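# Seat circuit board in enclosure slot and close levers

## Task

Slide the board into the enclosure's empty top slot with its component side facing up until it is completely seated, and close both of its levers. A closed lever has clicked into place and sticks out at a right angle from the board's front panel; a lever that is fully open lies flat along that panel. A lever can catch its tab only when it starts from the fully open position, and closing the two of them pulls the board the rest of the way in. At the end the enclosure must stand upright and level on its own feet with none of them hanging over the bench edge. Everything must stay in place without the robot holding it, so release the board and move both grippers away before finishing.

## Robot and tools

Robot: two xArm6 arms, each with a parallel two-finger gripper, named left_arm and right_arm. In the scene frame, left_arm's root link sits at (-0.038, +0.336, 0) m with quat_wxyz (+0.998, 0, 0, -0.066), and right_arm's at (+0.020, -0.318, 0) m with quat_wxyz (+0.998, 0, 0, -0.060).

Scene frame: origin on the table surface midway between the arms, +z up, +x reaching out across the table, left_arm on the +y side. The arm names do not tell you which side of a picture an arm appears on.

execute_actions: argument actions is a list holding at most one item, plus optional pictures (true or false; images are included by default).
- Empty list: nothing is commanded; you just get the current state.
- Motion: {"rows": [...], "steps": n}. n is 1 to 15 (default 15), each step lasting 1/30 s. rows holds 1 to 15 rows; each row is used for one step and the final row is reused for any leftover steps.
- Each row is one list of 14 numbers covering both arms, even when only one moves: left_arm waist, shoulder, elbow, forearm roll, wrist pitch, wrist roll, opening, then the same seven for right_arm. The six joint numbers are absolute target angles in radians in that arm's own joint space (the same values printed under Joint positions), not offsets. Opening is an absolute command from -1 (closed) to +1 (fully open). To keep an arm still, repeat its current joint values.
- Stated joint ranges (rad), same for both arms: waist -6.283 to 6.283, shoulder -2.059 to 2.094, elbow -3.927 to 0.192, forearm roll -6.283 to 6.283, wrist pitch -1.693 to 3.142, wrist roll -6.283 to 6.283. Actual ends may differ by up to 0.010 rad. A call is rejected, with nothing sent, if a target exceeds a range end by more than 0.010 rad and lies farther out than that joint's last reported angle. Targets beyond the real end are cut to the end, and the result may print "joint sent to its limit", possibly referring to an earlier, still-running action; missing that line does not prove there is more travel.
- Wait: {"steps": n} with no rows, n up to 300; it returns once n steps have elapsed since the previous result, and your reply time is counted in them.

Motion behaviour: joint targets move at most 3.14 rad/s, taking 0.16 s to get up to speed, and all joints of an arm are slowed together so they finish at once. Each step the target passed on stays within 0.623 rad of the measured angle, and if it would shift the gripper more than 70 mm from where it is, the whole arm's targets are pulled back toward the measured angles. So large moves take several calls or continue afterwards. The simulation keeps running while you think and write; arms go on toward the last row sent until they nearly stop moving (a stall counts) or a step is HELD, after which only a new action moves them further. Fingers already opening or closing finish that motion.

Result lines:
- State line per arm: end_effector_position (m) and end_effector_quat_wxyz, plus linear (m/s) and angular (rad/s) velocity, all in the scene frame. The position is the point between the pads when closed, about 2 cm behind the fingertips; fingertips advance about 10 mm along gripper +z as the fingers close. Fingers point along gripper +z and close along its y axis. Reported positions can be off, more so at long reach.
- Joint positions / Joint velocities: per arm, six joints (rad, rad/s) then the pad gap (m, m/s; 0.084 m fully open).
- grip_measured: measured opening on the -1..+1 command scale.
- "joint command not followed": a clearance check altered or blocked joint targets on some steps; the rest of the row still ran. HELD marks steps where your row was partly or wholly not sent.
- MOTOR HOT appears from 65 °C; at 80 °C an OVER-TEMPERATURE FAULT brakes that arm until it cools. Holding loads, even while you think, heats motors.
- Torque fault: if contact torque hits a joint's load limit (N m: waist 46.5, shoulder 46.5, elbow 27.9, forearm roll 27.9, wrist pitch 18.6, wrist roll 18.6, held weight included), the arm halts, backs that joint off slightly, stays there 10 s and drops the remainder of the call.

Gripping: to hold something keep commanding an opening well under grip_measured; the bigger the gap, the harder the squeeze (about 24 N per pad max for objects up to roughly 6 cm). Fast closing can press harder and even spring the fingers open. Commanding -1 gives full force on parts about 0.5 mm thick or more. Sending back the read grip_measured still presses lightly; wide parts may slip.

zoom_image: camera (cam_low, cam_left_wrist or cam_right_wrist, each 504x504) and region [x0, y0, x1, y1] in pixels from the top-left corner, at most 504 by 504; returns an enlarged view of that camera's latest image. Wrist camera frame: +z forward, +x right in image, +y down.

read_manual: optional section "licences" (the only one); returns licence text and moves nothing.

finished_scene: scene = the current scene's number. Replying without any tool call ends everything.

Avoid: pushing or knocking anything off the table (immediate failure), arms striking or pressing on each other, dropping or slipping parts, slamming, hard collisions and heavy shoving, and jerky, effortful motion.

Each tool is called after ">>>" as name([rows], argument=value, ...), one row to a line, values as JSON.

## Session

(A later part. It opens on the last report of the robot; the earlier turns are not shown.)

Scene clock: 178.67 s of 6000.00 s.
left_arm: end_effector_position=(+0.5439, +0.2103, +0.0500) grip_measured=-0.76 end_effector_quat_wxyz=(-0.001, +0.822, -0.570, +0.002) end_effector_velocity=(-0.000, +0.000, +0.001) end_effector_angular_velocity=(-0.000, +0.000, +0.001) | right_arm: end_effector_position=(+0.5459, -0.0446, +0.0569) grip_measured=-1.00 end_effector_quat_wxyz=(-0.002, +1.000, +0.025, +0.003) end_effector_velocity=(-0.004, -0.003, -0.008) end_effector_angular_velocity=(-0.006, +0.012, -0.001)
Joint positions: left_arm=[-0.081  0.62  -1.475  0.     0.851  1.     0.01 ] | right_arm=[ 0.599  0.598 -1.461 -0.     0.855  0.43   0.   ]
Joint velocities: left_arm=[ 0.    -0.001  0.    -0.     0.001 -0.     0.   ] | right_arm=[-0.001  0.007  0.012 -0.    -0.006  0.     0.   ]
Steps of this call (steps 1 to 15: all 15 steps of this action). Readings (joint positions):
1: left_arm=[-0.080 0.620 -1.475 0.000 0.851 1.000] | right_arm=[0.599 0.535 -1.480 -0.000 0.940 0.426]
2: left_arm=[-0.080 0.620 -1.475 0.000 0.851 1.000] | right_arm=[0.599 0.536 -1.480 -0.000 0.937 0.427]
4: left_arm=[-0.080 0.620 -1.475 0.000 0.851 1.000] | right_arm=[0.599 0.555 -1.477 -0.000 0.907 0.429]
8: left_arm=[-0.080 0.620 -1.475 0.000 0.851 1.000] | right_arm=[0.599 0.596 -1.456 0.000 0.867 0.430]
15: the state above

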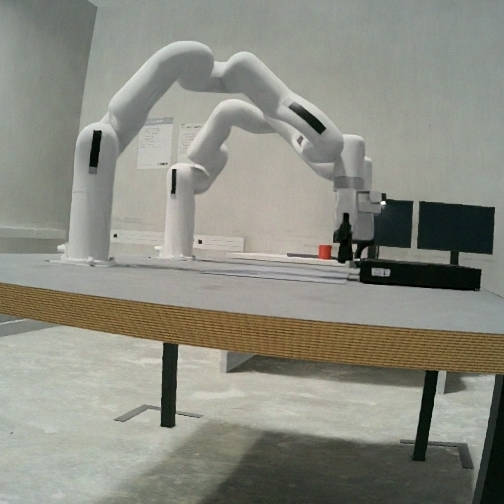

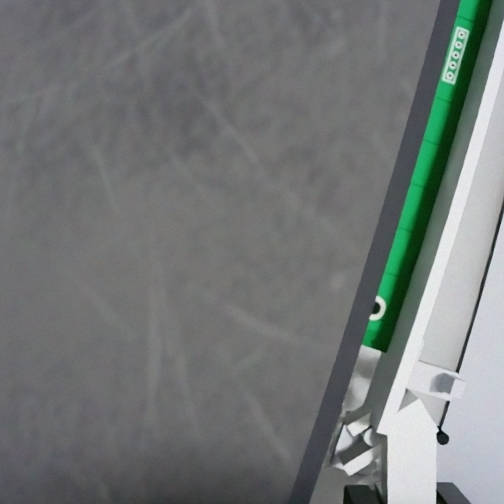

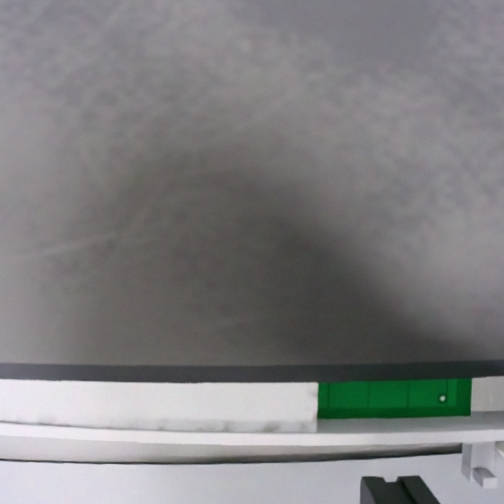

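Contact at +11 mm; push +16.

>>> execute_actions([
  {"steps":10,"rows":[[-0.081,0.62,-1.475,0,0.851,1.0,-1,0.5925,0.63,-1.51,0,0.875,0.42,-1]]},
], pictures=false)

>>> execute_actions([
  {"rows":[[-0.081,0.62,-1.475,0,0.851,1.0,-1,0.588,0.648,-1.541,0,0.886,0.42,-1]]},
], pictures=false)

>>> execute_actions([
  {"steps":20},
])

Scene clock: 181.40 s of 6000.00 s.
left_arm: end_effector_position=(+0.5437, +0.2101, +0.0500) grip_measured=-0.76 end_effector_quat_wxyz=(-0.001, +0.822, -0.570, +0.002) end_effector_velocity=(-0.000, +0.000, -0.000) end_effector_angular_velocity=(+0.000, +0.001, +0.002) | right_arm: end_effector_position=(+0.5552, -0.0444, +0.0557) grip_measured=-1.00 end_effector_quat_wxyz=(-0.001, +1.000, +0.026, +0.002) end_effector_velocity=(+0.003, +0.001, -0.001) end_effector_angular_velocity=(-0.003, +0.005, +0.004)
Joint positions: left_arm=[-0.081  0.62  -1.475  0.     0.851  1.     0.01 ] | right_arm=[ 0.593  0.629 -1.508 -0.     0.874  0.421  0.   ]
Joint velocities: left_arm=[ 0.001  0.001 -0.     0.     0.001 -0.001  0.   ] | right_arm=[-0.     0.017 -0.026 -0.     0.015 -0.004  0.   ]
Steps of this call (steps 1 to 15: the robot went on to your last target; steps 16 to 72: nothing new was sent; steps 73 to 82: all 10 steps of this action). Readings (joint positions):
73: left_arm=[-0.081 0.620 -1.475 0.000 0.851 1.000] | right_arm=[0.599 0.600 -1.459 0.000 0.855 0.430]
74: left_arm=[-0.081 0.620 -1.475 0.000 0.851 1.000] | right_arm=[0.599 0.601 -1.461 0.000 0.856 0.429]
76: left_arm=[-0.081 0.620 -1.475 0.000 0.851 1.000] | right_arm=[0.597 0.613 -1.481 0.000 0.864 0.426]
80: left_arm=[-0.081 0.620 -1.475 0.000 0.851 1.000] | right_arm=[0.593 0.627 -1.505 -0.000 0.873 0.421]
82: the state above

Scene clock: 181.90 s of 6000.00 s.
left_arm: end_effector_position=(+0.5431, +0.2090, +0.0499) grip_measured=-0.78 end_effector_quat_wxyz=(-0.000, +0.821, -0.571, +0.001) end_effector_velocity=(+0.001, +0.001, -0.001) end_effector_angular_velocity=(-0.001, -0.001, +0.003) | right_arm: end_effector_position=(+0.5620, -0.0444, +0.0552) grip_measured=-1.00 end_effector_quat_wxyz=(-0.001, +1.000, +0.024, +0.002) end_effector_velocity=(+0.002, -0.001, +0.001) end_effector_angular_velocity=(+0.001, -0.004, -0.002)
Joint positions: left_arm=[-0.083  0.62  -1.475 -0.001  0.852  1.     0.01 ] | right_arm=[ 0.588  0.649 -1.541 -0.     0.886  0.42   0.   ]
Joint velocities: left_arm=[ 0.001  0.001  0.    -0.001 -0.003 -0.001  0.   ] | right_arm=[-0.003 -0.001 -0.    -0.001 -0.003  0.     0.   ]
Steps of this call (steps 1 to 15: all 15 steps of this action). Readings (joint positions):
1: left_arm=[-0.081 0.620 -1.475 0.000 0.851 1.000] | right_arm=[0.593 0.629 -1.508 -0.000 0.874 0.420]
2: left_arm=[-0.081 0.620 -1.475 0.000 0.851 1.000] | right_arm=[0.592 0.631 -1.511 0.000 0.876 0.420]
4: left_arm=[-0.081 0.620 -1.475 -0.000 0.851 1.000] | right_arm=[0.592 0.638 -1.522 0.001 0.884 0.420]
8: left_arm=[-0.081 0.620 -1.475 -0.000 0.851 1.000] | right_arm=[0.591 0.646 -1.533 0.001 0.892 0.420]
15: the state above

Scene clock: 182.57 s of 6000.00 s.
left_arm: end_effector_position=(+0.5435, +0.2095, +0.0499) grip_measured=-0.78 end_effector_quat_wxyz=(-0.001, +0.821, -0.570, +0.002) end_effector_velocity=(+0.001, +0.001, +0.001) end_effector_angular_velocity=(+0.000, -0.004, +0.001) | right_arm: end_effector_position=(+0.5620, -0.0442, +0.0557) grip_measured=-1.00 end_effector_quat_wxyz=(-0.001, +1.000, +0.024, +0.003) end_effector_velocity=(-0.000, +0.001, +0.001) end_effector_angular_velocity=(+0.001, -0.000, +0.002)
Joint positions: left_arm=[-0.082  0.62  -1.475 -0.     0.851  1.     0.01 ] | right_arm=[ 0.588  0.648 -1.54  -0.     0.886  0.42   0.   ]
Joint velocities: left_arm=[ 0.002  0.    -0.001  0.001 -0.002  0.    -0.   ] | right_arm=[ 0.002 -0.001 -0.001  0.001  0.001 -0.     0.   ]
Steps of this call (steps 1 to 15: the robot went on to your last target; steps 16 to 20: nothing new was sent). Readings (joint positions):
1: left_arm=[-0.083 0.620 -1.475 -0.001 0.852 1.000] | right_arm=[0.588 0.649 -1.541 -0.000 0.886 0.420]
2: left_arm=[-0.083 0.620 -1.475 -0.001 0.852 1.000] | right_arm=[0.588 0.649 -1.541 -0.000 0.886 0.420]
4: left_arm=[-0.083 0.620 -1.475 -0.001 0.852 1.000] | right_arm=[0.588 0.649 -1.541 -0.000 0.886 0.420]
8: left_arm=[-0.082 0.620 -1.475 -0.001 0.852 1.000] | right_arm=[0.588 0.649 -1.540 -0.000 0.886 0.420]
20: the state above
All arms were judged still, so your last target was given up. Only a new action makes them travel on or press farther. Fingers that are still opening or closing keep moving.

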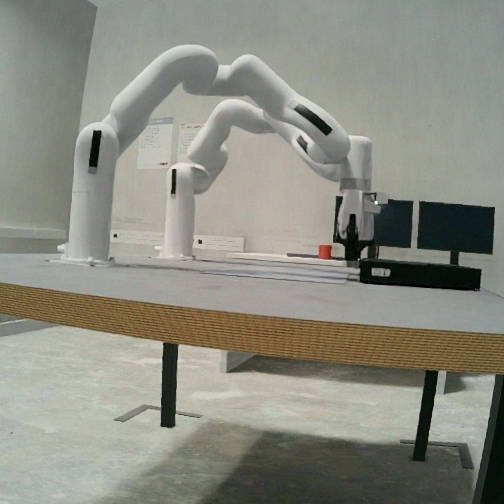

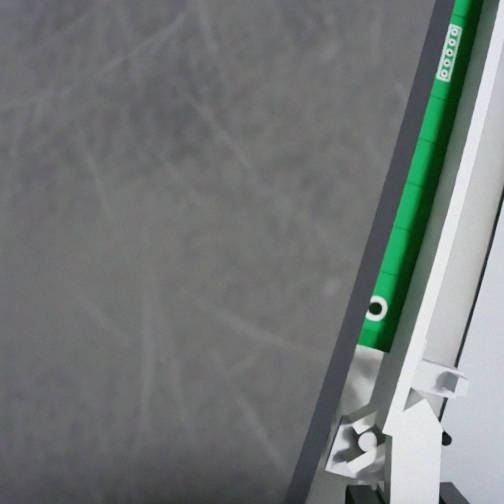

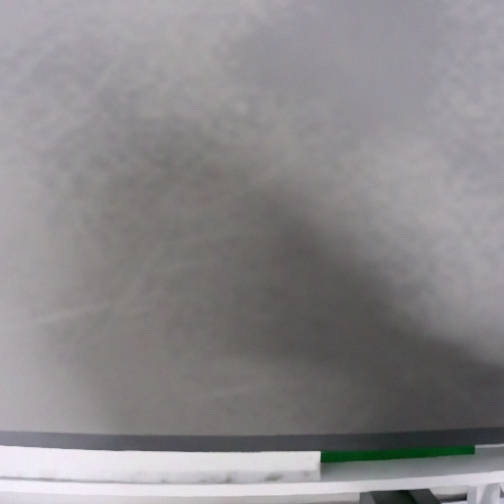

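>>> execute_actions([
  {"rows":[[-0.092,0.609,-1.457,0,0.844,0.66,-1,0.588,0.648,-1.541,0,0.886,0.42,-1]]},
], pictures=false)

>>> execute_actions([
  {"steps":20},
])

Scene clock: 185.03 s of 6000.00 s.
left_arm: end_effector_position=(+0.5384, +0.2049, +0.0499) grip_measured=-0.78 end_effector_quat_wxyz=(-0.000, +0.903, -0.430, +0.001) end_effector_velocity=(-0.000, -0.001, -0.000) end_effector_angular_velocity=(-0.001, -0.001, +0.059) | right_arm: end_effector_position=(+0.5642, -0.0433, +0.0583) grip_measured=-1.00 end_effector_quat_wxyz=(-0.003, +1.000, +0.024, +0.006) end_effector_velocity=(-0.002, -0.001, -0.002) end_effector_angular_velocity=(-0.002, +0.005, -0.002)
Joint positions: left_arm=[-0.092  0.609 -1.456  0.     0.846  0.665  0.01 ] | right_arm=[ 0.588  0.647 -1.544 -0.     0.884  0.42   0.   ]
Joint velocities: left_arm=[-0.001  0.     0.002 -0.001 -0.003 -0.06   0.   ] | right_arm=[-0.     0.001  0.004  0.     0.     0.001  0.   ]
Steps of this call (steps 1 to 59: nothing new was sent; steps 60 to 74: all 15 steps of this action). Readings (joint positions):
60: left_arm=[-0.081 0.620 -1.475 -0.000 0.851 1.000] | right_arm=[0.588 0.648 -1.541 0.000 0.886 0.420]
61: left_arm=[-0.081 0.620 -1.475 -0.000 0.851 0.997] | right_arm=[0.588 0.648 -1.541 0.000 0.886 0.420]
63: left_arm=[-0.082 0.619 -1.473 0.000 0.850 0.956] | right_arm=[0.588 0.648 -1.541 -0.000 0.886 0.420]
67: left_arm=[-0.088 0.612 -1.461 0.001 0.848 0.758] | right_arm=[0.587 0.647 -1.544 -0.000 0.884 0.420]
74: the state above

Scene clock: 185.70 s of 6000.00 s.
left_arm: end_effector_position=(+0.5386, +0.2048, +0.0498) grip_measured=-0.78 end_effector_quat_wxyz=(-0.000, +0.904, -0.428, +0.001) end_effector_velocity=(+0.001, -0.000, -0.000) end_effector_angular_velocity=(-0.001, -0.002, -0.001) | right_arm: end_effector_position=(+0.5625, -0.0440, +0.0564) grip_measured=-1.00 end_effector_quat_wxyz=(-0.002, +1.000, +0.024, +0.003) end_effector_velocity=(-0.002, +0.000, -0.002) end_effector_angular_velocity=(-0.002, +0.005, +0.002)
Joint positions: left_arm=[-0.092  0.609 -1.456  0.     0.845  0.66   0.01 ] | right_arm=[ 0.588  0.648 -1.541 -0.     0.886  0.42   0.   ]
Joint velocities: left_arm=[-0.     0.001 -0.001 -0.    -0.003  0.001  0.   ] | right_arm=[ 0.002  0.001  0.003 -0.     0.002 -0.     0.   ]
Steps of this call (steps 1 to 15: the robot went on to your last target; steps 16 to 20: nothing new was sent). Readings (joint positions):
1: left_arm=[-0.092 0.609 -1.456 0.000 0.846 0.663] | right_arm=[0.588 0.647 -1.544 -0.000 0.884 0.420]
2: left_arm=[-0.092 0.609 -1.456 0.000 0.846 0.662] | right_arm=[0.588 0.647 -1.544 -0.000 0.884 0.420]
4: left_arm=[-0.092 0.609 -1.456 0.000 0.845 0.661] | right_arm=[0.588 0.647 -1.544 -0.000 0.884 0.420]
8: left_arm=[-0.091 0.609 -1.456 0.000 0.845 0.660] | right_arm=[0.588 0.647 -1.543 -0.000 0.884 0.420]
20: the state above
All arms were judged still, so your last target was given up. Only a new action makes them travel on or press farther. Fingers that are still opening or closing keep moving.

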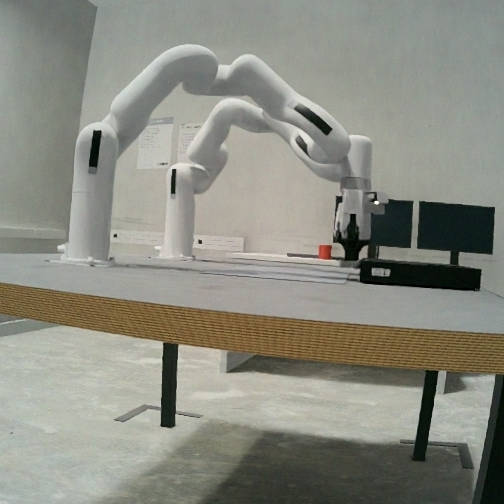

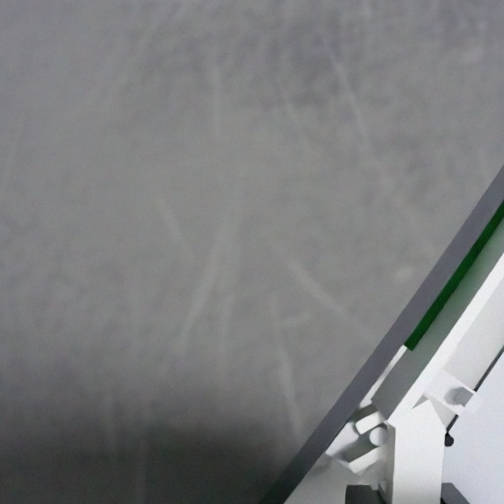

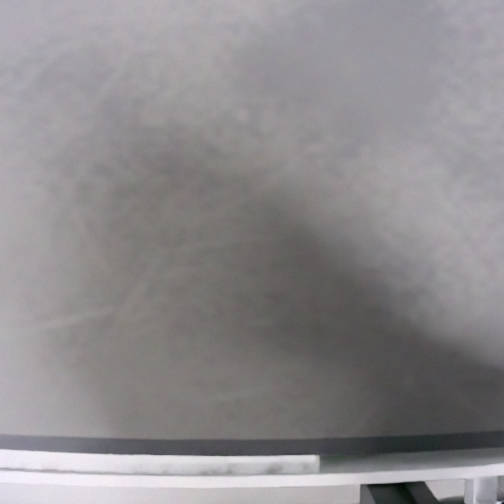

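>>> execute_actions([
  {"steps":10,"rows":[[-0.092,0.609,-1.457,0,0.844,0.66,-1,0.588,0.56,-1.53,0,0.965,0.42,-1]]},
], pictures=false)

>>> execute_actions([
  {"rows":[[-0.092,0.609,-1.457,0,0.844,0.66,-1,0.451,0.45,-1.338,0,0.885,0.26,-1]]},
])

>>> execute_actions([
  {"rows":[[-0.092,0.609,-1.457,0,0.844,0.66,-1,0.451,0.524,-1.314,0,0.786,0.26,-1]]},
])

Scene clock: 189.90 s of 6000.00 s.
left_arm: end_effector_position=(+0.5387, +0.2045, +0.0500) grip_measured=-0.78 end_effector_quat_wxyz=(-0.000, +0.904, -0.428, +0.001) end_effector_velocity=(-0.000, +0.000, -0.000) end_effector_angular_velocity=(+0.000, +0.001, +0.001) | right_arm: end_effector_position=(+0.5581, -0.0461, +0.1004) grip_measured=-1.00 end_effector_quat_wxyz=(-0.003, +1.000, +0.024, +0.006) end_effector_velocity=(-0.039, -0.020, -0.029) end_effector_angular_velocity=(-0.059, +0.118, -0.001)
Joint positions: left_arm=[-0.092  0.609 -1.457  0.     0.845  0.66   0.01 ] | right_arm=[ 0.588  0.561 -1.534 -0.     0.96   0.42   0.   ]
Joint velocities: left_arm=[ 0.    -0.     0.    -0.     0.001 -0.    -0.   ] | right_arm=[-0.001 -0.01   0.074  0.001  0.069 -0.     0.   ]
Steps of this call (steps 1 to 90: nothing new was sent; then 0.87 s passed at rest; steps 91 to 100: all 10 steps of this action). Readings (joint positions):
91: left_arm=[-0.092 0.609 -1.457 0.000 0.845 0.660] | right_arm=[0.588 0.648 -1.541 0.000 0.886 0.420]
92: left_arm=[-0.092 0.609 -1.457 0.000 0.845 0.660] | right_arm=[0.588 0.646 -1.540 0.000 0.889 0.420]
94: left_arm=[-0.092 0.609 -1.457 0.000 0.845 0.660] | right_arm=[0.588 0.621 -1.532 0.000 0.916 0.420]
98: left_arm=[-0.092 0.609 -1.457 0.000 0.845 0.660] | right_arm=[0.588 0.566 -1.537 -0.000 0.954 0.420]
100: the state above

Scene clock: 190.40 s of 6000.00 s.
left_arm: end_effector_position=(+0.5387, +0.2045, +0.0500) grip_measured=-0.78 end_effector_quat_wxyz=(-0.000, +0.904, -0.428, +0.001) end_effector_velocity=(-0.001, -0.000, -0.000) end_effector_angular_velocity=(+0.001, +0.003, -0.000) | right_arm: end_effector_position=(+0.5530, -0.1335, +0.0928) grip_measured=-1.00 end_effector_quat_wxyz=(-0.000, +0.999, +0.036, +0.002) end_effector_velocity=(-0.003, -0.007, +0.000) end_effector_angular_velocity=(+0.000, -0.003, +0.015)
Joint positions: left_arm=[-0.092  0.609 -1.457  0.     0.845  0.66   0.01 ] | right_arm=[ 0.453  0.452 -1.341  0.     0.886  0.262  0.   ]
Joint velocities: left_arm=[-0.001 -0.     0.     0.     0.003 -0.    -0.   ] | right_arm=[-0.009 -0.017  0.027 -0.001 -0.012 -0.024  0.   ]
Steps of this call (steps 1 to 15: all 15 steps of this action). Readings (joint positions):
1: left_arm=[-0.092 0.609 -1.457 0.000 0.845 0.660] | right_arm=[0.588 0.561 -1.532 -0.000 0.962 0.420]
2: left_arm=[-0.092 0.609 -1.457 0.000 0.845 0.660] | right_arm=[0.587 0.560 -1.527 0.000 0.961 0.417]
4: left_arm=[-0.092 0.609 -1.457 0.000 0.845 0.660] | right_arm=[0.565 0.540 -1.490 0.000 0.945 0.385]
8: left_arm=[-0.092 0.609 -1.457 0.000 0.845 0.660] | right_arm=[0.479 0.476 -1.382 -0.000 0.904 0.298]
15: the state above

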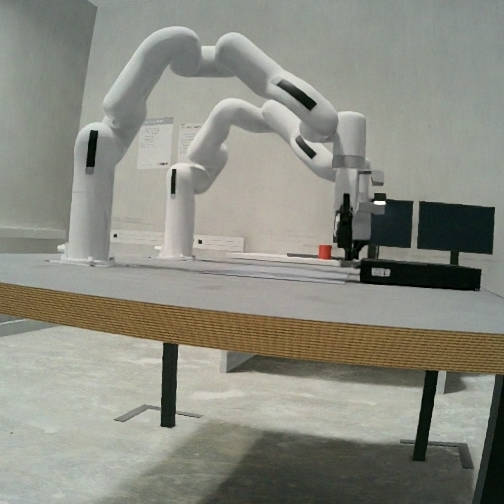

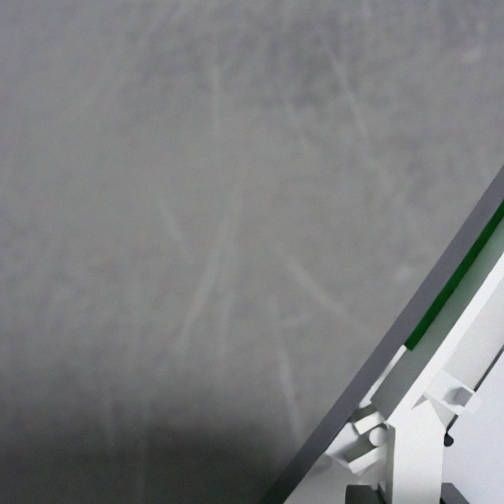

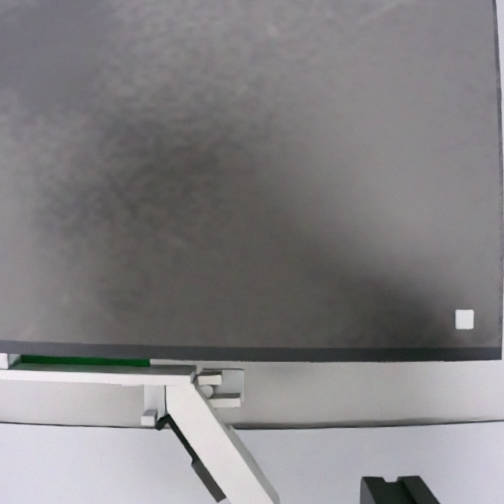

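Scene clock: 190.90 s of 6000.00 s.
left_arm: end_effector_position=(+0.5387, +0.2045, +0.0500) grip_measured=-0.78 end_effector_quat_wxyz=(-0.000, +0.904, -0.428, +0.001) end_effector_velocity=(+0.000, +0.000, +0.000) end_effector_angular_velocity=(-0.000, -0.000, -0.000) | right_arm: end_effector_position=(+0.5539, -0.1345, +0.0508) grip_measured=-1.00 end_effector_quat_wxyz=(-0.001, +0.999, +0.036, +0.003) end_effector_velocity=(-0.005, -0.002, -0.009) end_effector_angular_velocity=(-0.005, +0.014, -0.001)
Joint positions: left_arm=[-0.092  0.609 -1.457  0.     0.845  0.66   0.01 ] | right_arm=[ 0.451  0.522 -1.316 -0.     0.786  0.26   0.   ]
Joint velocities: left_arm=[ 0.    -0.001  0.     0.     0.     0.     0.   ] | right_arm=[ 0.     0.009  0.012 -0.    -0.006  0.002  0.   ]
Steps of this call (steps 1 to 15: all 15 steps of this action). Readings (joint positions):
1: left_arm=[-0.092 0.609 -1.457 0.000 0.845 0.660] | right_arm=[0.453 0.451 -1.340 0.000 0.886 0.261]
2: left_arm=[-0.092 0.609 -1.457 0.000 0.845 0.660] | right_arm=[0.453 0.452 -1.339 0.000 0.882 0.261]
4: left_arm=[-0.092 0.609 -1.457 0.000 0.845 0.660] | right_arm=[0.452 0.472 -1.336 -0.000 0.849 0.260]
8: left_arm=[-0.092 0.609 -1.457 0.000 0.845 0.660] | right_arm=[0.452 0.519 -1.311 0.000 0.801 0.260]
15: the state above

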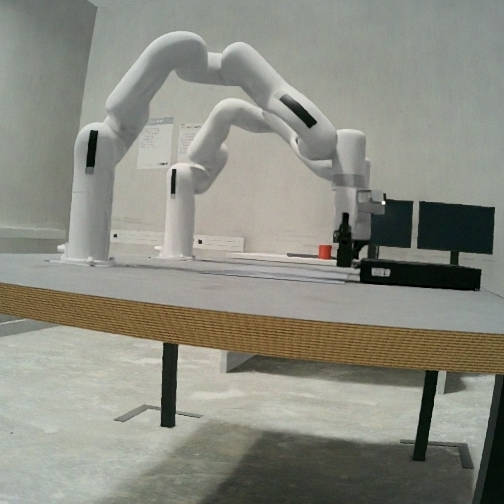

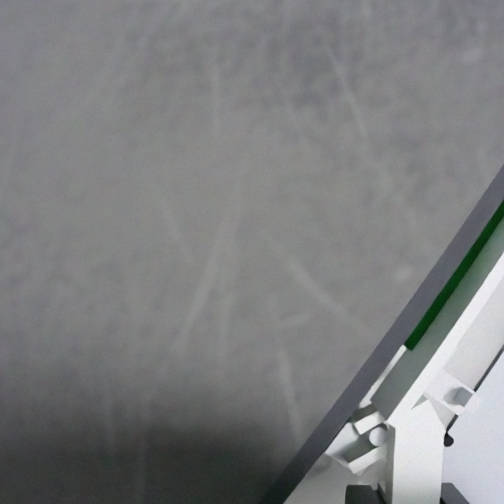

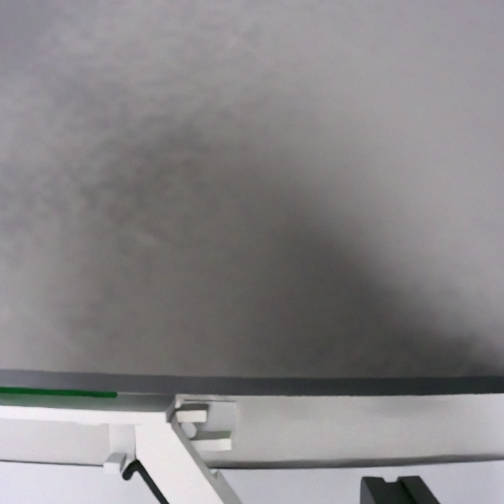

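>>> execute_actions([
  {"rows":[[-0.1145,0.597,-1.437,0,0.836,0.166,-1,0.483,0.542,-1.344,0,0.798,0.29,-1]]},
])

>>> execute_actions([
  {"rows":[[-0.127,0.6,-1.442,0,0.838,-0.09,-1,0.498,0.55,-1.357,0,0.803,0.31,-1]]},
], pictures=false)

>>> execute_actions([
  {"rows":[[-0.1405,0.607,-1.454,0,0.843,-0.349,-1,0.514,0.559,-1.372,0,0.81,0.325,-1]]},
])

Scene clock: 194.07 s of 6000.00 s.
left_arm: end_effector_position=(+0.5327, +0.1928, +0.0501) grip_measured=-0.78 end_effector_quat_wxyz=(+0.000, +0.978, -0.209, +0.002) end_effector_velocity=(-0.002, -0.003, -0.000) end_effector_angular_velocity=(-0.002, -0.001, +0.120) | right_arm: end_effector_position=(+0.5526, -0.1161, +0.0495) grip_measured=-1.00 end_effector_quat_wxyz=(-0.001, +0.999, +0.036, +0.002) end_effector_velocity=(-0.000, +0.001, -0.000) end_effector_angular_velocity=(+0.000, +0.000, -0.001)
Joint positions: left_arm=[-0.114  0.598 -1.438  0.     0.835  0.176  0.01 ] | right_arm=[ 0.482  0.542 -1.344 -0.     0.798  0.29   0.   ]
Joint velocities: left_arm=[-0.006 -0.002  0.005 -0.001 -0.004 -0.126 -0.   ] | right_arm=[ 0.002  0.002 -0.001  0.    -0.     0.003  0.   ]
Steps of this call (steps 1 to 15: the robot went on to your last target; steps 16 to 80: nothing new was sent; steps 81 to 95: all 15 steps of this action). Readings (joint positions):
81: left_arm=[-0.092 0.609 -1.457 -0.000 0.845 0.660] | right_arm=[0.451 0.524 -1.314 -0.000 0.786 0.260]
82: left_arm=[-0.092 0.609 -1.457 -0.000 0.845 0.657] | right_arm=[0.453 0.525 -1.316 -0.000 0.787 0.263]
84: left_arm=[-0.094 0.608 -1.455 -0.000 0.845 0.616] | right_arm=[0.465 0.532 -1.328 -0.000 0.792 0.274]
88: left_arm=[-0.105 0.602 -1.445 0.000 0.841 0.366] | right_arm=[0.481 0.540 -1.341 -0.000 0.797 0.287]
95: the state above

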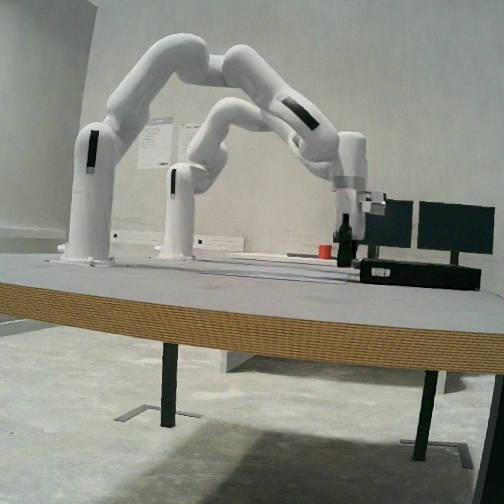

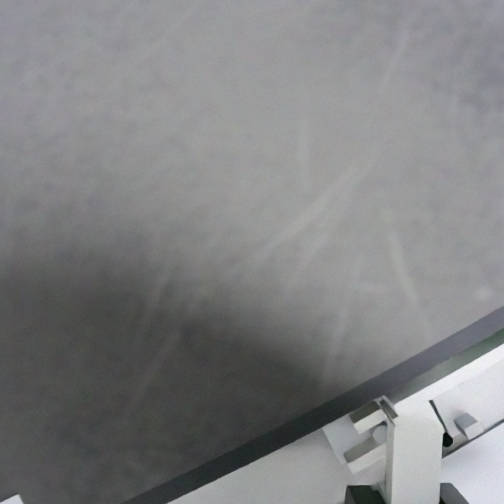

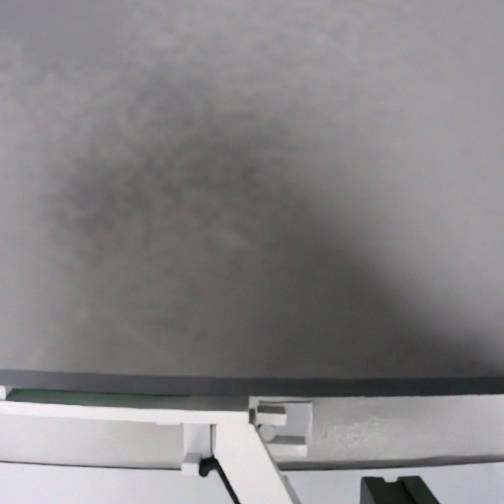

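Scene clock: 194.57 s of 6000.00 s.
left_arm: end_effector_position=(+0.5313, +0.1852, +0.0500) grip_measured=-0.78 end_effector_quat_wxyz=(+0.000, +0.996, -0.086, +0.002) end_effector_velocity=(+0.000, -0.002, +0.001) end_effector_angular_velocity=(-0.002, -0.002, +0.035) | right_arm: end_effector_position=(+0.5519, -0.1080, +0.0492) grip_measured=-1.00 end_effector_quat_wxyz=(-0.000, +0.999, +0.034, +0.001) end_effector_velocity=(-0.000, +0.003, +0.000) end_effector_angular_velocity=(+0.002, -0.001, +0.001)
Joint positions: left_arm=[-0.127  0.6   -1.442  0.     0.838 -0.087  0.01 ] | right_arm=[ 0.496  0.55  -1.356 -0.001  0.804  0.31   0.   ]
Joint velocities: left_arm=[-0.002 -0.001 -0.002 -0.001 -0.    -0.037 -0.   ] | right_arm=[ 0.004  0.001 -0.001  0.002 -0.001  0.002  0.   ]
Steps of this call (steps 1 to 15: all 15 steps of this action). Readings (joint positions):
1: left_arm=[-0.114 0.598 -1.438 0.000 0.835 0.172] | right_arm=[0.483 0.542 -1.344 -0.000 0.798 0.290]
2: left_arm=[-0.114 0.598 -1.438 -0.000 0.835 0.167] | right_arm=[0.483 0.543 -1.345 -0.000 0.799 0.292]
4: left_arm=[-0.116 0.598 -1.439 -0.000 0.836 0.124] | right_arm=[0.489 0.546 -1.350 -0.000 0.800 0.300]
8: left_arm=[-0.124 0.599 -1.441 0.000 0.838 -0.033] | right_arm=[0.495 0.549 -1.355 -0.001 0.803 0.308]
15: the state above

Scene clock: 195.07 s of 6000.00 s.
left_arm: end_effector_position=(+0.5324, +0.1770, +0.0503) grip_measured=-0.78 end_effector_quat_wxyz=(+0.001, +0.999, +0.037, +0.003) end_effector_velocity=(-0.001, -0.000, +0.000) end_effector_angular_velocity=(+0.001, +0.002, +0.030) | right_arm: end_effector_position=(+0.5511, -0.0972, +0.0495) grip_measured=-1.00 end_effector_quat_wxyz=(-0.001, +0.999, +0.035, +0.001) end_effector_velocity=(-0.000, -0.000, -0.001) end_effector_angular_velocity=(-0.001, +0.002, +0.000)
Joint positions: left_arm=[-0.14   0.608 -1.455  0.     0.84  -0.346  0.01 ] | right_arm=[ 0.514  0.559 -1.372  0.     0.81   0.325  0.   ]
Joint velocities: left_arm=[-0.001 -0.001 -0.001  0.002  0.004 -0.032  0.   ] | right_arm=[-0.     0.002 -0.002 -0.     0.002 -0.     0.   ]
Steps of this call (steps 1 to 15: all 15 steps of this action). Readings (joint positions):
1: left_arm=[-0.127 0.600 -1.442 0.000 0.838 -0.088] | right_arm=[0.496 0.550 -1.356 -0.001 0.804 0.310]
2: left_arm=[-0.127 0.600 -1.442 0.000 0.838 -0.092] | right_arm=[0.497 0.551 -1.357 -0.001 0.804 0.311]
4: left_arm=[-0.129 0.601 -1.444 -0.000 0.838 -0.134] | right_arm=[0.504 0.555 -1.364 -0.000 0.807 0.317]
8: left_arm=[-0.137 0.606 -1.452 -0.000 0.840 -0.292] | right_arm=[0.514 0.558 -1.371 0.000 0.809 0.323]
15: the state above

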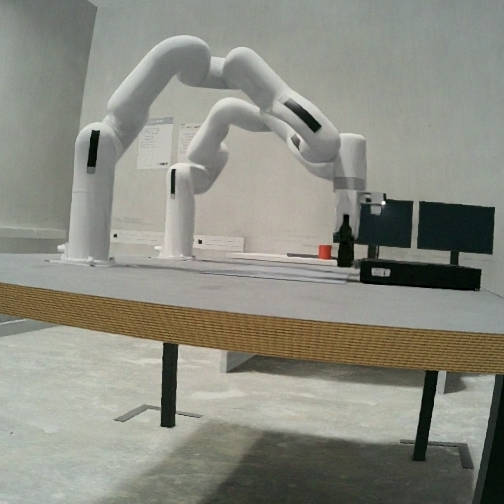

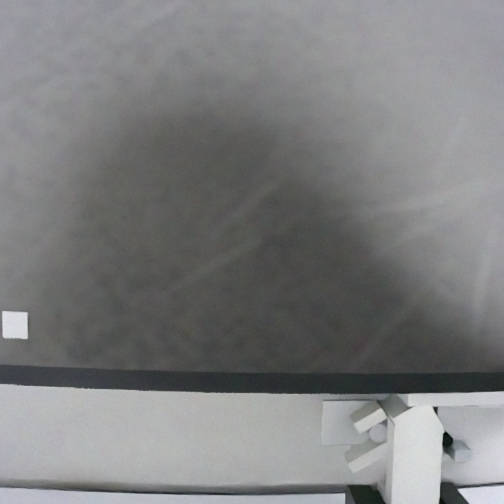

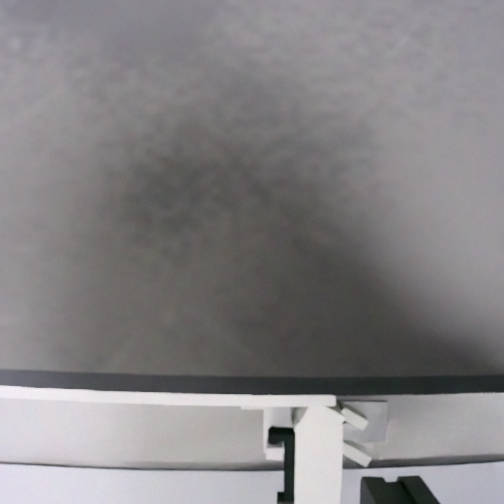

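Open the left while pressing inward slightly, then lift and inspect.

>>> execute_actions([
  {"rows":[[-0.152,0.613,-1.464,0,0.847,-0.36,-0.5,0.519,0.562,-1.377,0,0.812,0.33,-1]]},
])

>>> execute_actions([
  {"steps":6,"rows":[[-0.145,0.61,-1.459,0,0.845,-0.36,0,0.505,0.555,-1.365,0,0.807,0.33,-1]]},
], pictures=false)

>>> execute_actions([
  {"rows":[[-0.145,0.15,-1.5,0,1.2,-0.36,0,0.45,0.15,-1.5,0,1.2,0.33,-1]]},
])

>>> execute_actions([
  {"steps":20},
])

Scene clock: 198.70 s of 6000.00 s.
left_arm: end_effector_position=(+0.5311, +0.1705, +0.0504) grip_measured=-0.51 end_effector_quat_wxyz=(+0.000, +0.999, +0.038, +0.001) end_effector_velocity=(+0.000, -0.001, -0.000) end_effector_angular_velocity=(-0.001, -0.002, -0.000) | right_arm: end_effector_position=(+0.5509, -0.0960, +0.0492) grip_measured=-1.00 end_effector_quat_wxyz=(+0.000, +0.999, +0.034, +0.001) end_effector_velocity=(+0.000, +0.001, -0.001) end_effector_angular_velocity=(+0.002, -0.001, -0.000)
Joint positions: left_arm=[-0.151  0.612 -1.463  0.     0.849 -0.36   0.022] | right_arm=[ 0.516  0.562 -1.376 -0.001  0.813  0.33   0.   ]
Joint velocities: left_arm=[-0.002  0.001 -0.001 -0.    -0.002 -0.001  0.   ] | right_arm=[ 0.001  0.002 -0.     0.001 -0.003  0.001  0.   ]
Steps of this call (steps 1 to 15: the robot went on to your last target; steps 16 to 90: nothing new was sent; then 0.13 s passed at rest; steps 91 to 105: all 15 steps of this action). Readings (joint positions):
91: left_arm=[-0.141 0.607 -1.454 -0.000 0.843 -0.349] | right_arm=[0.514 0.559 -1.372 -0.000 0.810 0.325]
92: left_arm=[-0.141 0.607 -1.455 -0.000 0.844 -0.350] | right_arm=[0.514 0.559 -1.372 -0.000 0.810 0.326]
94: left_arm=[-0.147 0.608 -1.459 -0.001 0.848 -0.355] | right_arm=[0.515 0.560 -1.374 -0.001 0.812 0.327]
98: left_arm=[-0.150 0.611 -1.462 0.000 0.849 -0.359] | right_arm=[0.516 0.561 -1.376 -0.001 0.813 0.329]
105: the state above

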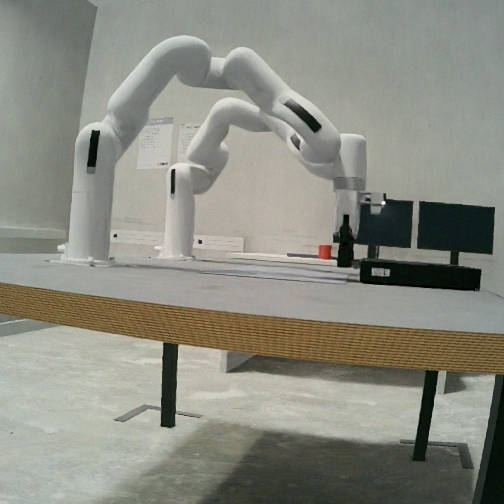

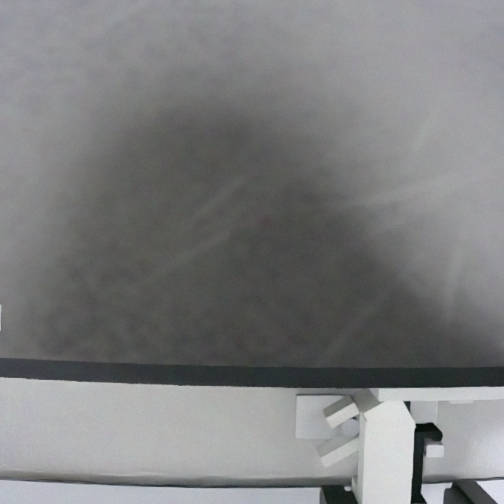

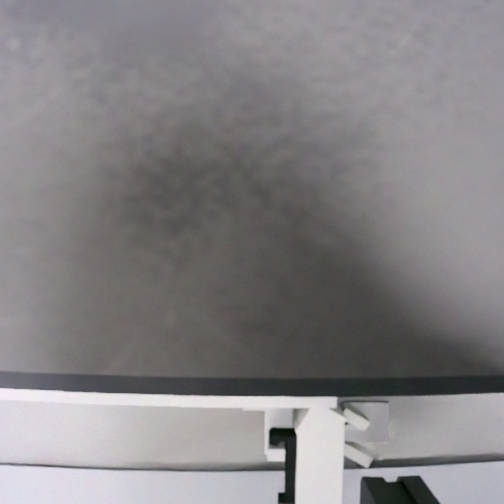

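Scene clock: 198.90 s of 6000.00 s.
left_arm: end_effector_position=(+0.5313, +0.1712, +0.0504) grip_measured=-0.03 end_effector_quat_wxyz=(+0.001, +0.999, +0.040, +0.002) end_effector_velocity=(+0.002, +0.024, -0.002) end_effector_angular_velocity=(+0.006, +0.005, +0.033) | right_arm: end_effector_position=(+0.5513, -0.0975, +0.0495) grip_measured=-1.00 end_effector_quat_wxyz=(-0.002, +1.000, +0.031, +0.002) end_effector_velocity=(+0.007, -0.006, +0.005) end_effector_angular_velocity=(+0.019, -0.029, -0.022)
Joint positions: left_arm=[-0.149  0.611 -1.46  -0.001  0.845 -0.36   0.043] | right_arm=[ 0.513  0.557 -1.369  0.002  0.806  0.33   0.   ]
Joint velocities: left_arm=[ 0.038 -0.007  0.016  0.006 -0.002  0.002  0.015] | right_arm=[-0.016 -0.016  0.019  0.009 -0.037  0.     0.   ]
Steps of this call (steps 1 to 6: all 6 steps of this action). Readings (joint positions):
1: left_arm=[-0.151 0.612 -1.463 0.000 0.849 -0.360] | right_arm=[0.516 0.562 -1.376 -0.001 0.813 0.330]
2: left_arm=[-0.152 0.612 -1.463 -0.001 0.847 -0.360] | right_arm=[0.516 0.561 -1.375 -0.001 0.812 0.330]
4: left_arm=[-0.152 0.612 -1.462 -0.001 0.845 -0.360] | right_arm=[0.514 0.559 -1.371 0.001 0.809 0.330]
6: the state above

Scene clock: 199.40 s of 6000.00 s.
left_arm: end_effector_position=(+0.5256, +0.1748, +0.2123) grip_measured=-0.01 end_effector_quat_wxyz=(+0.015, +0.998, +0.041, +0.046) end_effector_velocity=(-0.066, +0.022, +0.373) end_effector_angular_velocity=(-0.060, -0.214, +0.003) | right_arm: end_effector_position=(+0.5644, -0.1167, +0.2142) grip_measured=-1.00 end_effector_quat_wxyz=(-0.018, +0.999, +0.012, +0.048) end_effector_velocity=(-0.028, -0.071, +0.374) end_effector_angular_velocity=(+0.067, -0.198, -0.091)
Joint positions: left_arm=[-0.146  0.323 -1.486 -0.     1.066 -0.36   0.044] | right_arm=[ 0.474  0.297 -1.454  0.001  1.055  0.33   0.   ]
Joint velocities: left_arm=[ 0.004 -0.676 -0.063  0.002  0.517 -0.    -0.   ] | right_arm=[-0.096 -0.6   -0.191 -0.006  0.582 -0.002  0.   ]
Steps of this call (steps 1 to 15: all 15 steps of this action). Readings (joint positions):
1: left_arm=[-0.148 0.611 -1.460 -0.001 0.845 -0.360] | right_arm=[0.512 0.557 -1.369 0.003 0.805 0.330]
2: left_arm=[-0.148 0.608 -1.460 -0.001 0.847 -0.360] | right_arm=[0.512 0.554 -1.369 0.003 0.807 0.330]
4: left_arm=[-0.147 0.579 -1.456 -0.001 0.877 -0.360] | right_arm=[0.507 0.526 -1.374 0.003 0.842 0.330]
8: left_arm=[-0.147 0.478 -1.475 -0.001 0.945 -0.360] | right_arm=[0.496 0.436 -1.412 0.002 0.918 0.330]
15: the state above

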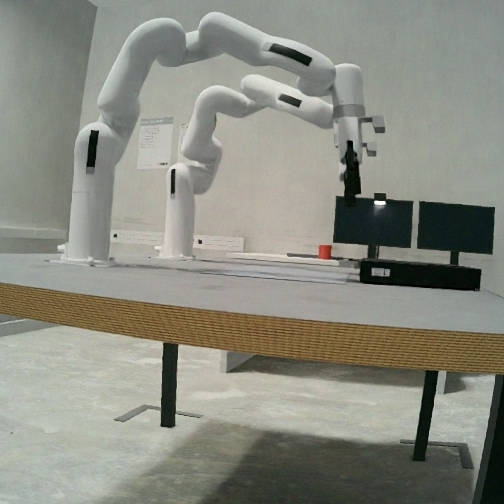

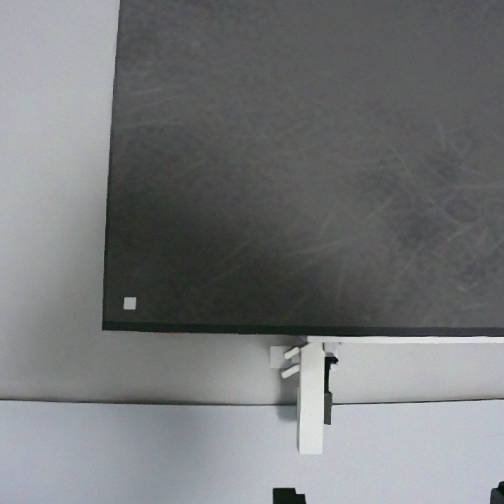

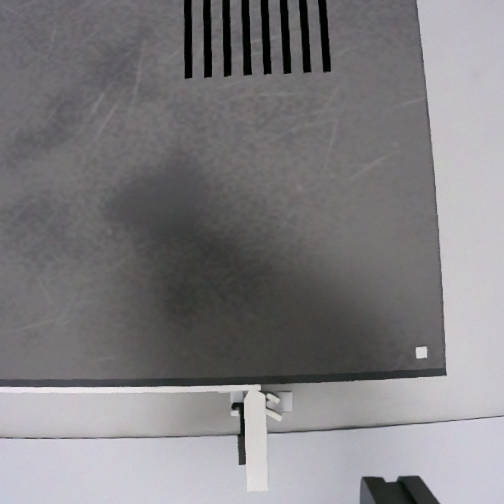

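Scene clock: 200.07 s of 6000.00 s.
left_arm: end_effector_position=(+0.5000, +0.1830, +0.3029) grip_measured=-0.01 end_effector_quat_wxyz=(+0.023, +0.996, +0.041, +0.071) end_effector_velocity=(+0.001, -0.001, +0.007) end_effector_angular_velocity=(-0.004, -0.013, -0.001) | right_arm: end_effector_position=(+0.5491, -0.1367, +0.3029) grip_measured=-1.00 end_effector_quat_wxyz=(-0.024, +0.997, +0.000, +0.070) end_effector_velocity=(+0.001, -0.000, +0.004) end_effector_angular_velocity=(+0.003, -0.008, +0.000)
Joint positions: left_arm=[-0.145  0.151 -1.5    0.     1.2   -0.36   0.044] | right_arm=[ 0.45   0.151 -1.5    0.     1.2    0.33   0.   ]
Joint velocities: left_arm=[-0.002 -0.008 -0.004 -0.    -0.001 -0.001  0.   ] | right_arm=[-0.    -0.005 -0.004 -0.     0.001 -0.001  0.   ]
Steps of this call (steps 1 to 20: the robot went on to your last target). Readings (joint positions):
1: left_arm=[-0.146 0.300 -1.488 -0.000 1.083 -0.360] | right_arm=[0.471 0.277 -1.460 0.001 1.075 0.330]
2: left_arm=[-0.146 0.278 -1.490 -0.000 1.101 -0.360] | right_arm=[0.467 0.257 -1.466 0.001 1.094 0.330]
4: left_arm=[-0.146 0.233 -1.493 -0.000 1.136 -0.360] | right_arm=[0.461 0.217 -1.479 0.001 1.134 0.330]
8: left_arm=[-0.145 0.165 -1.502 -0.000 1.185 -0.360] | right_arm=[0.452 0.161 -1.499 0.000 1.184 0.330]
20: the state above

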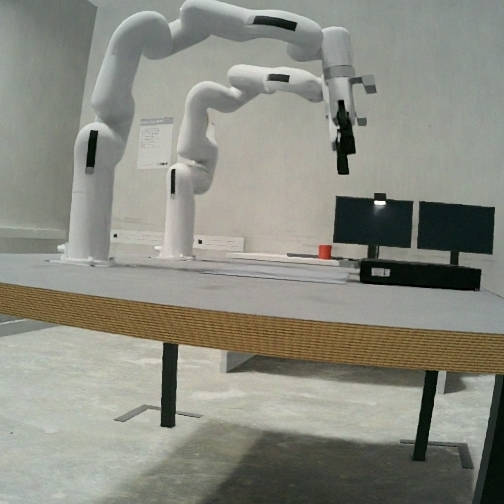

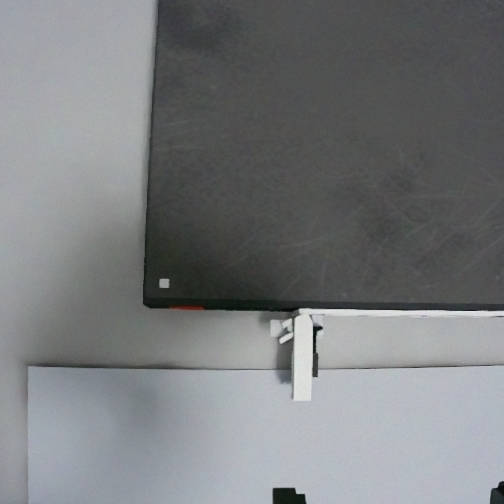

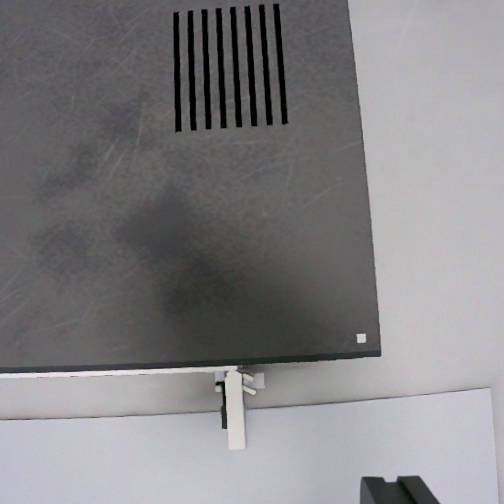

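The earlier zoom, taken with the enclosure further back, still showed the rear foot on the bench.

>>> finished_scene(scene=1)

The scene is finished: the task was done.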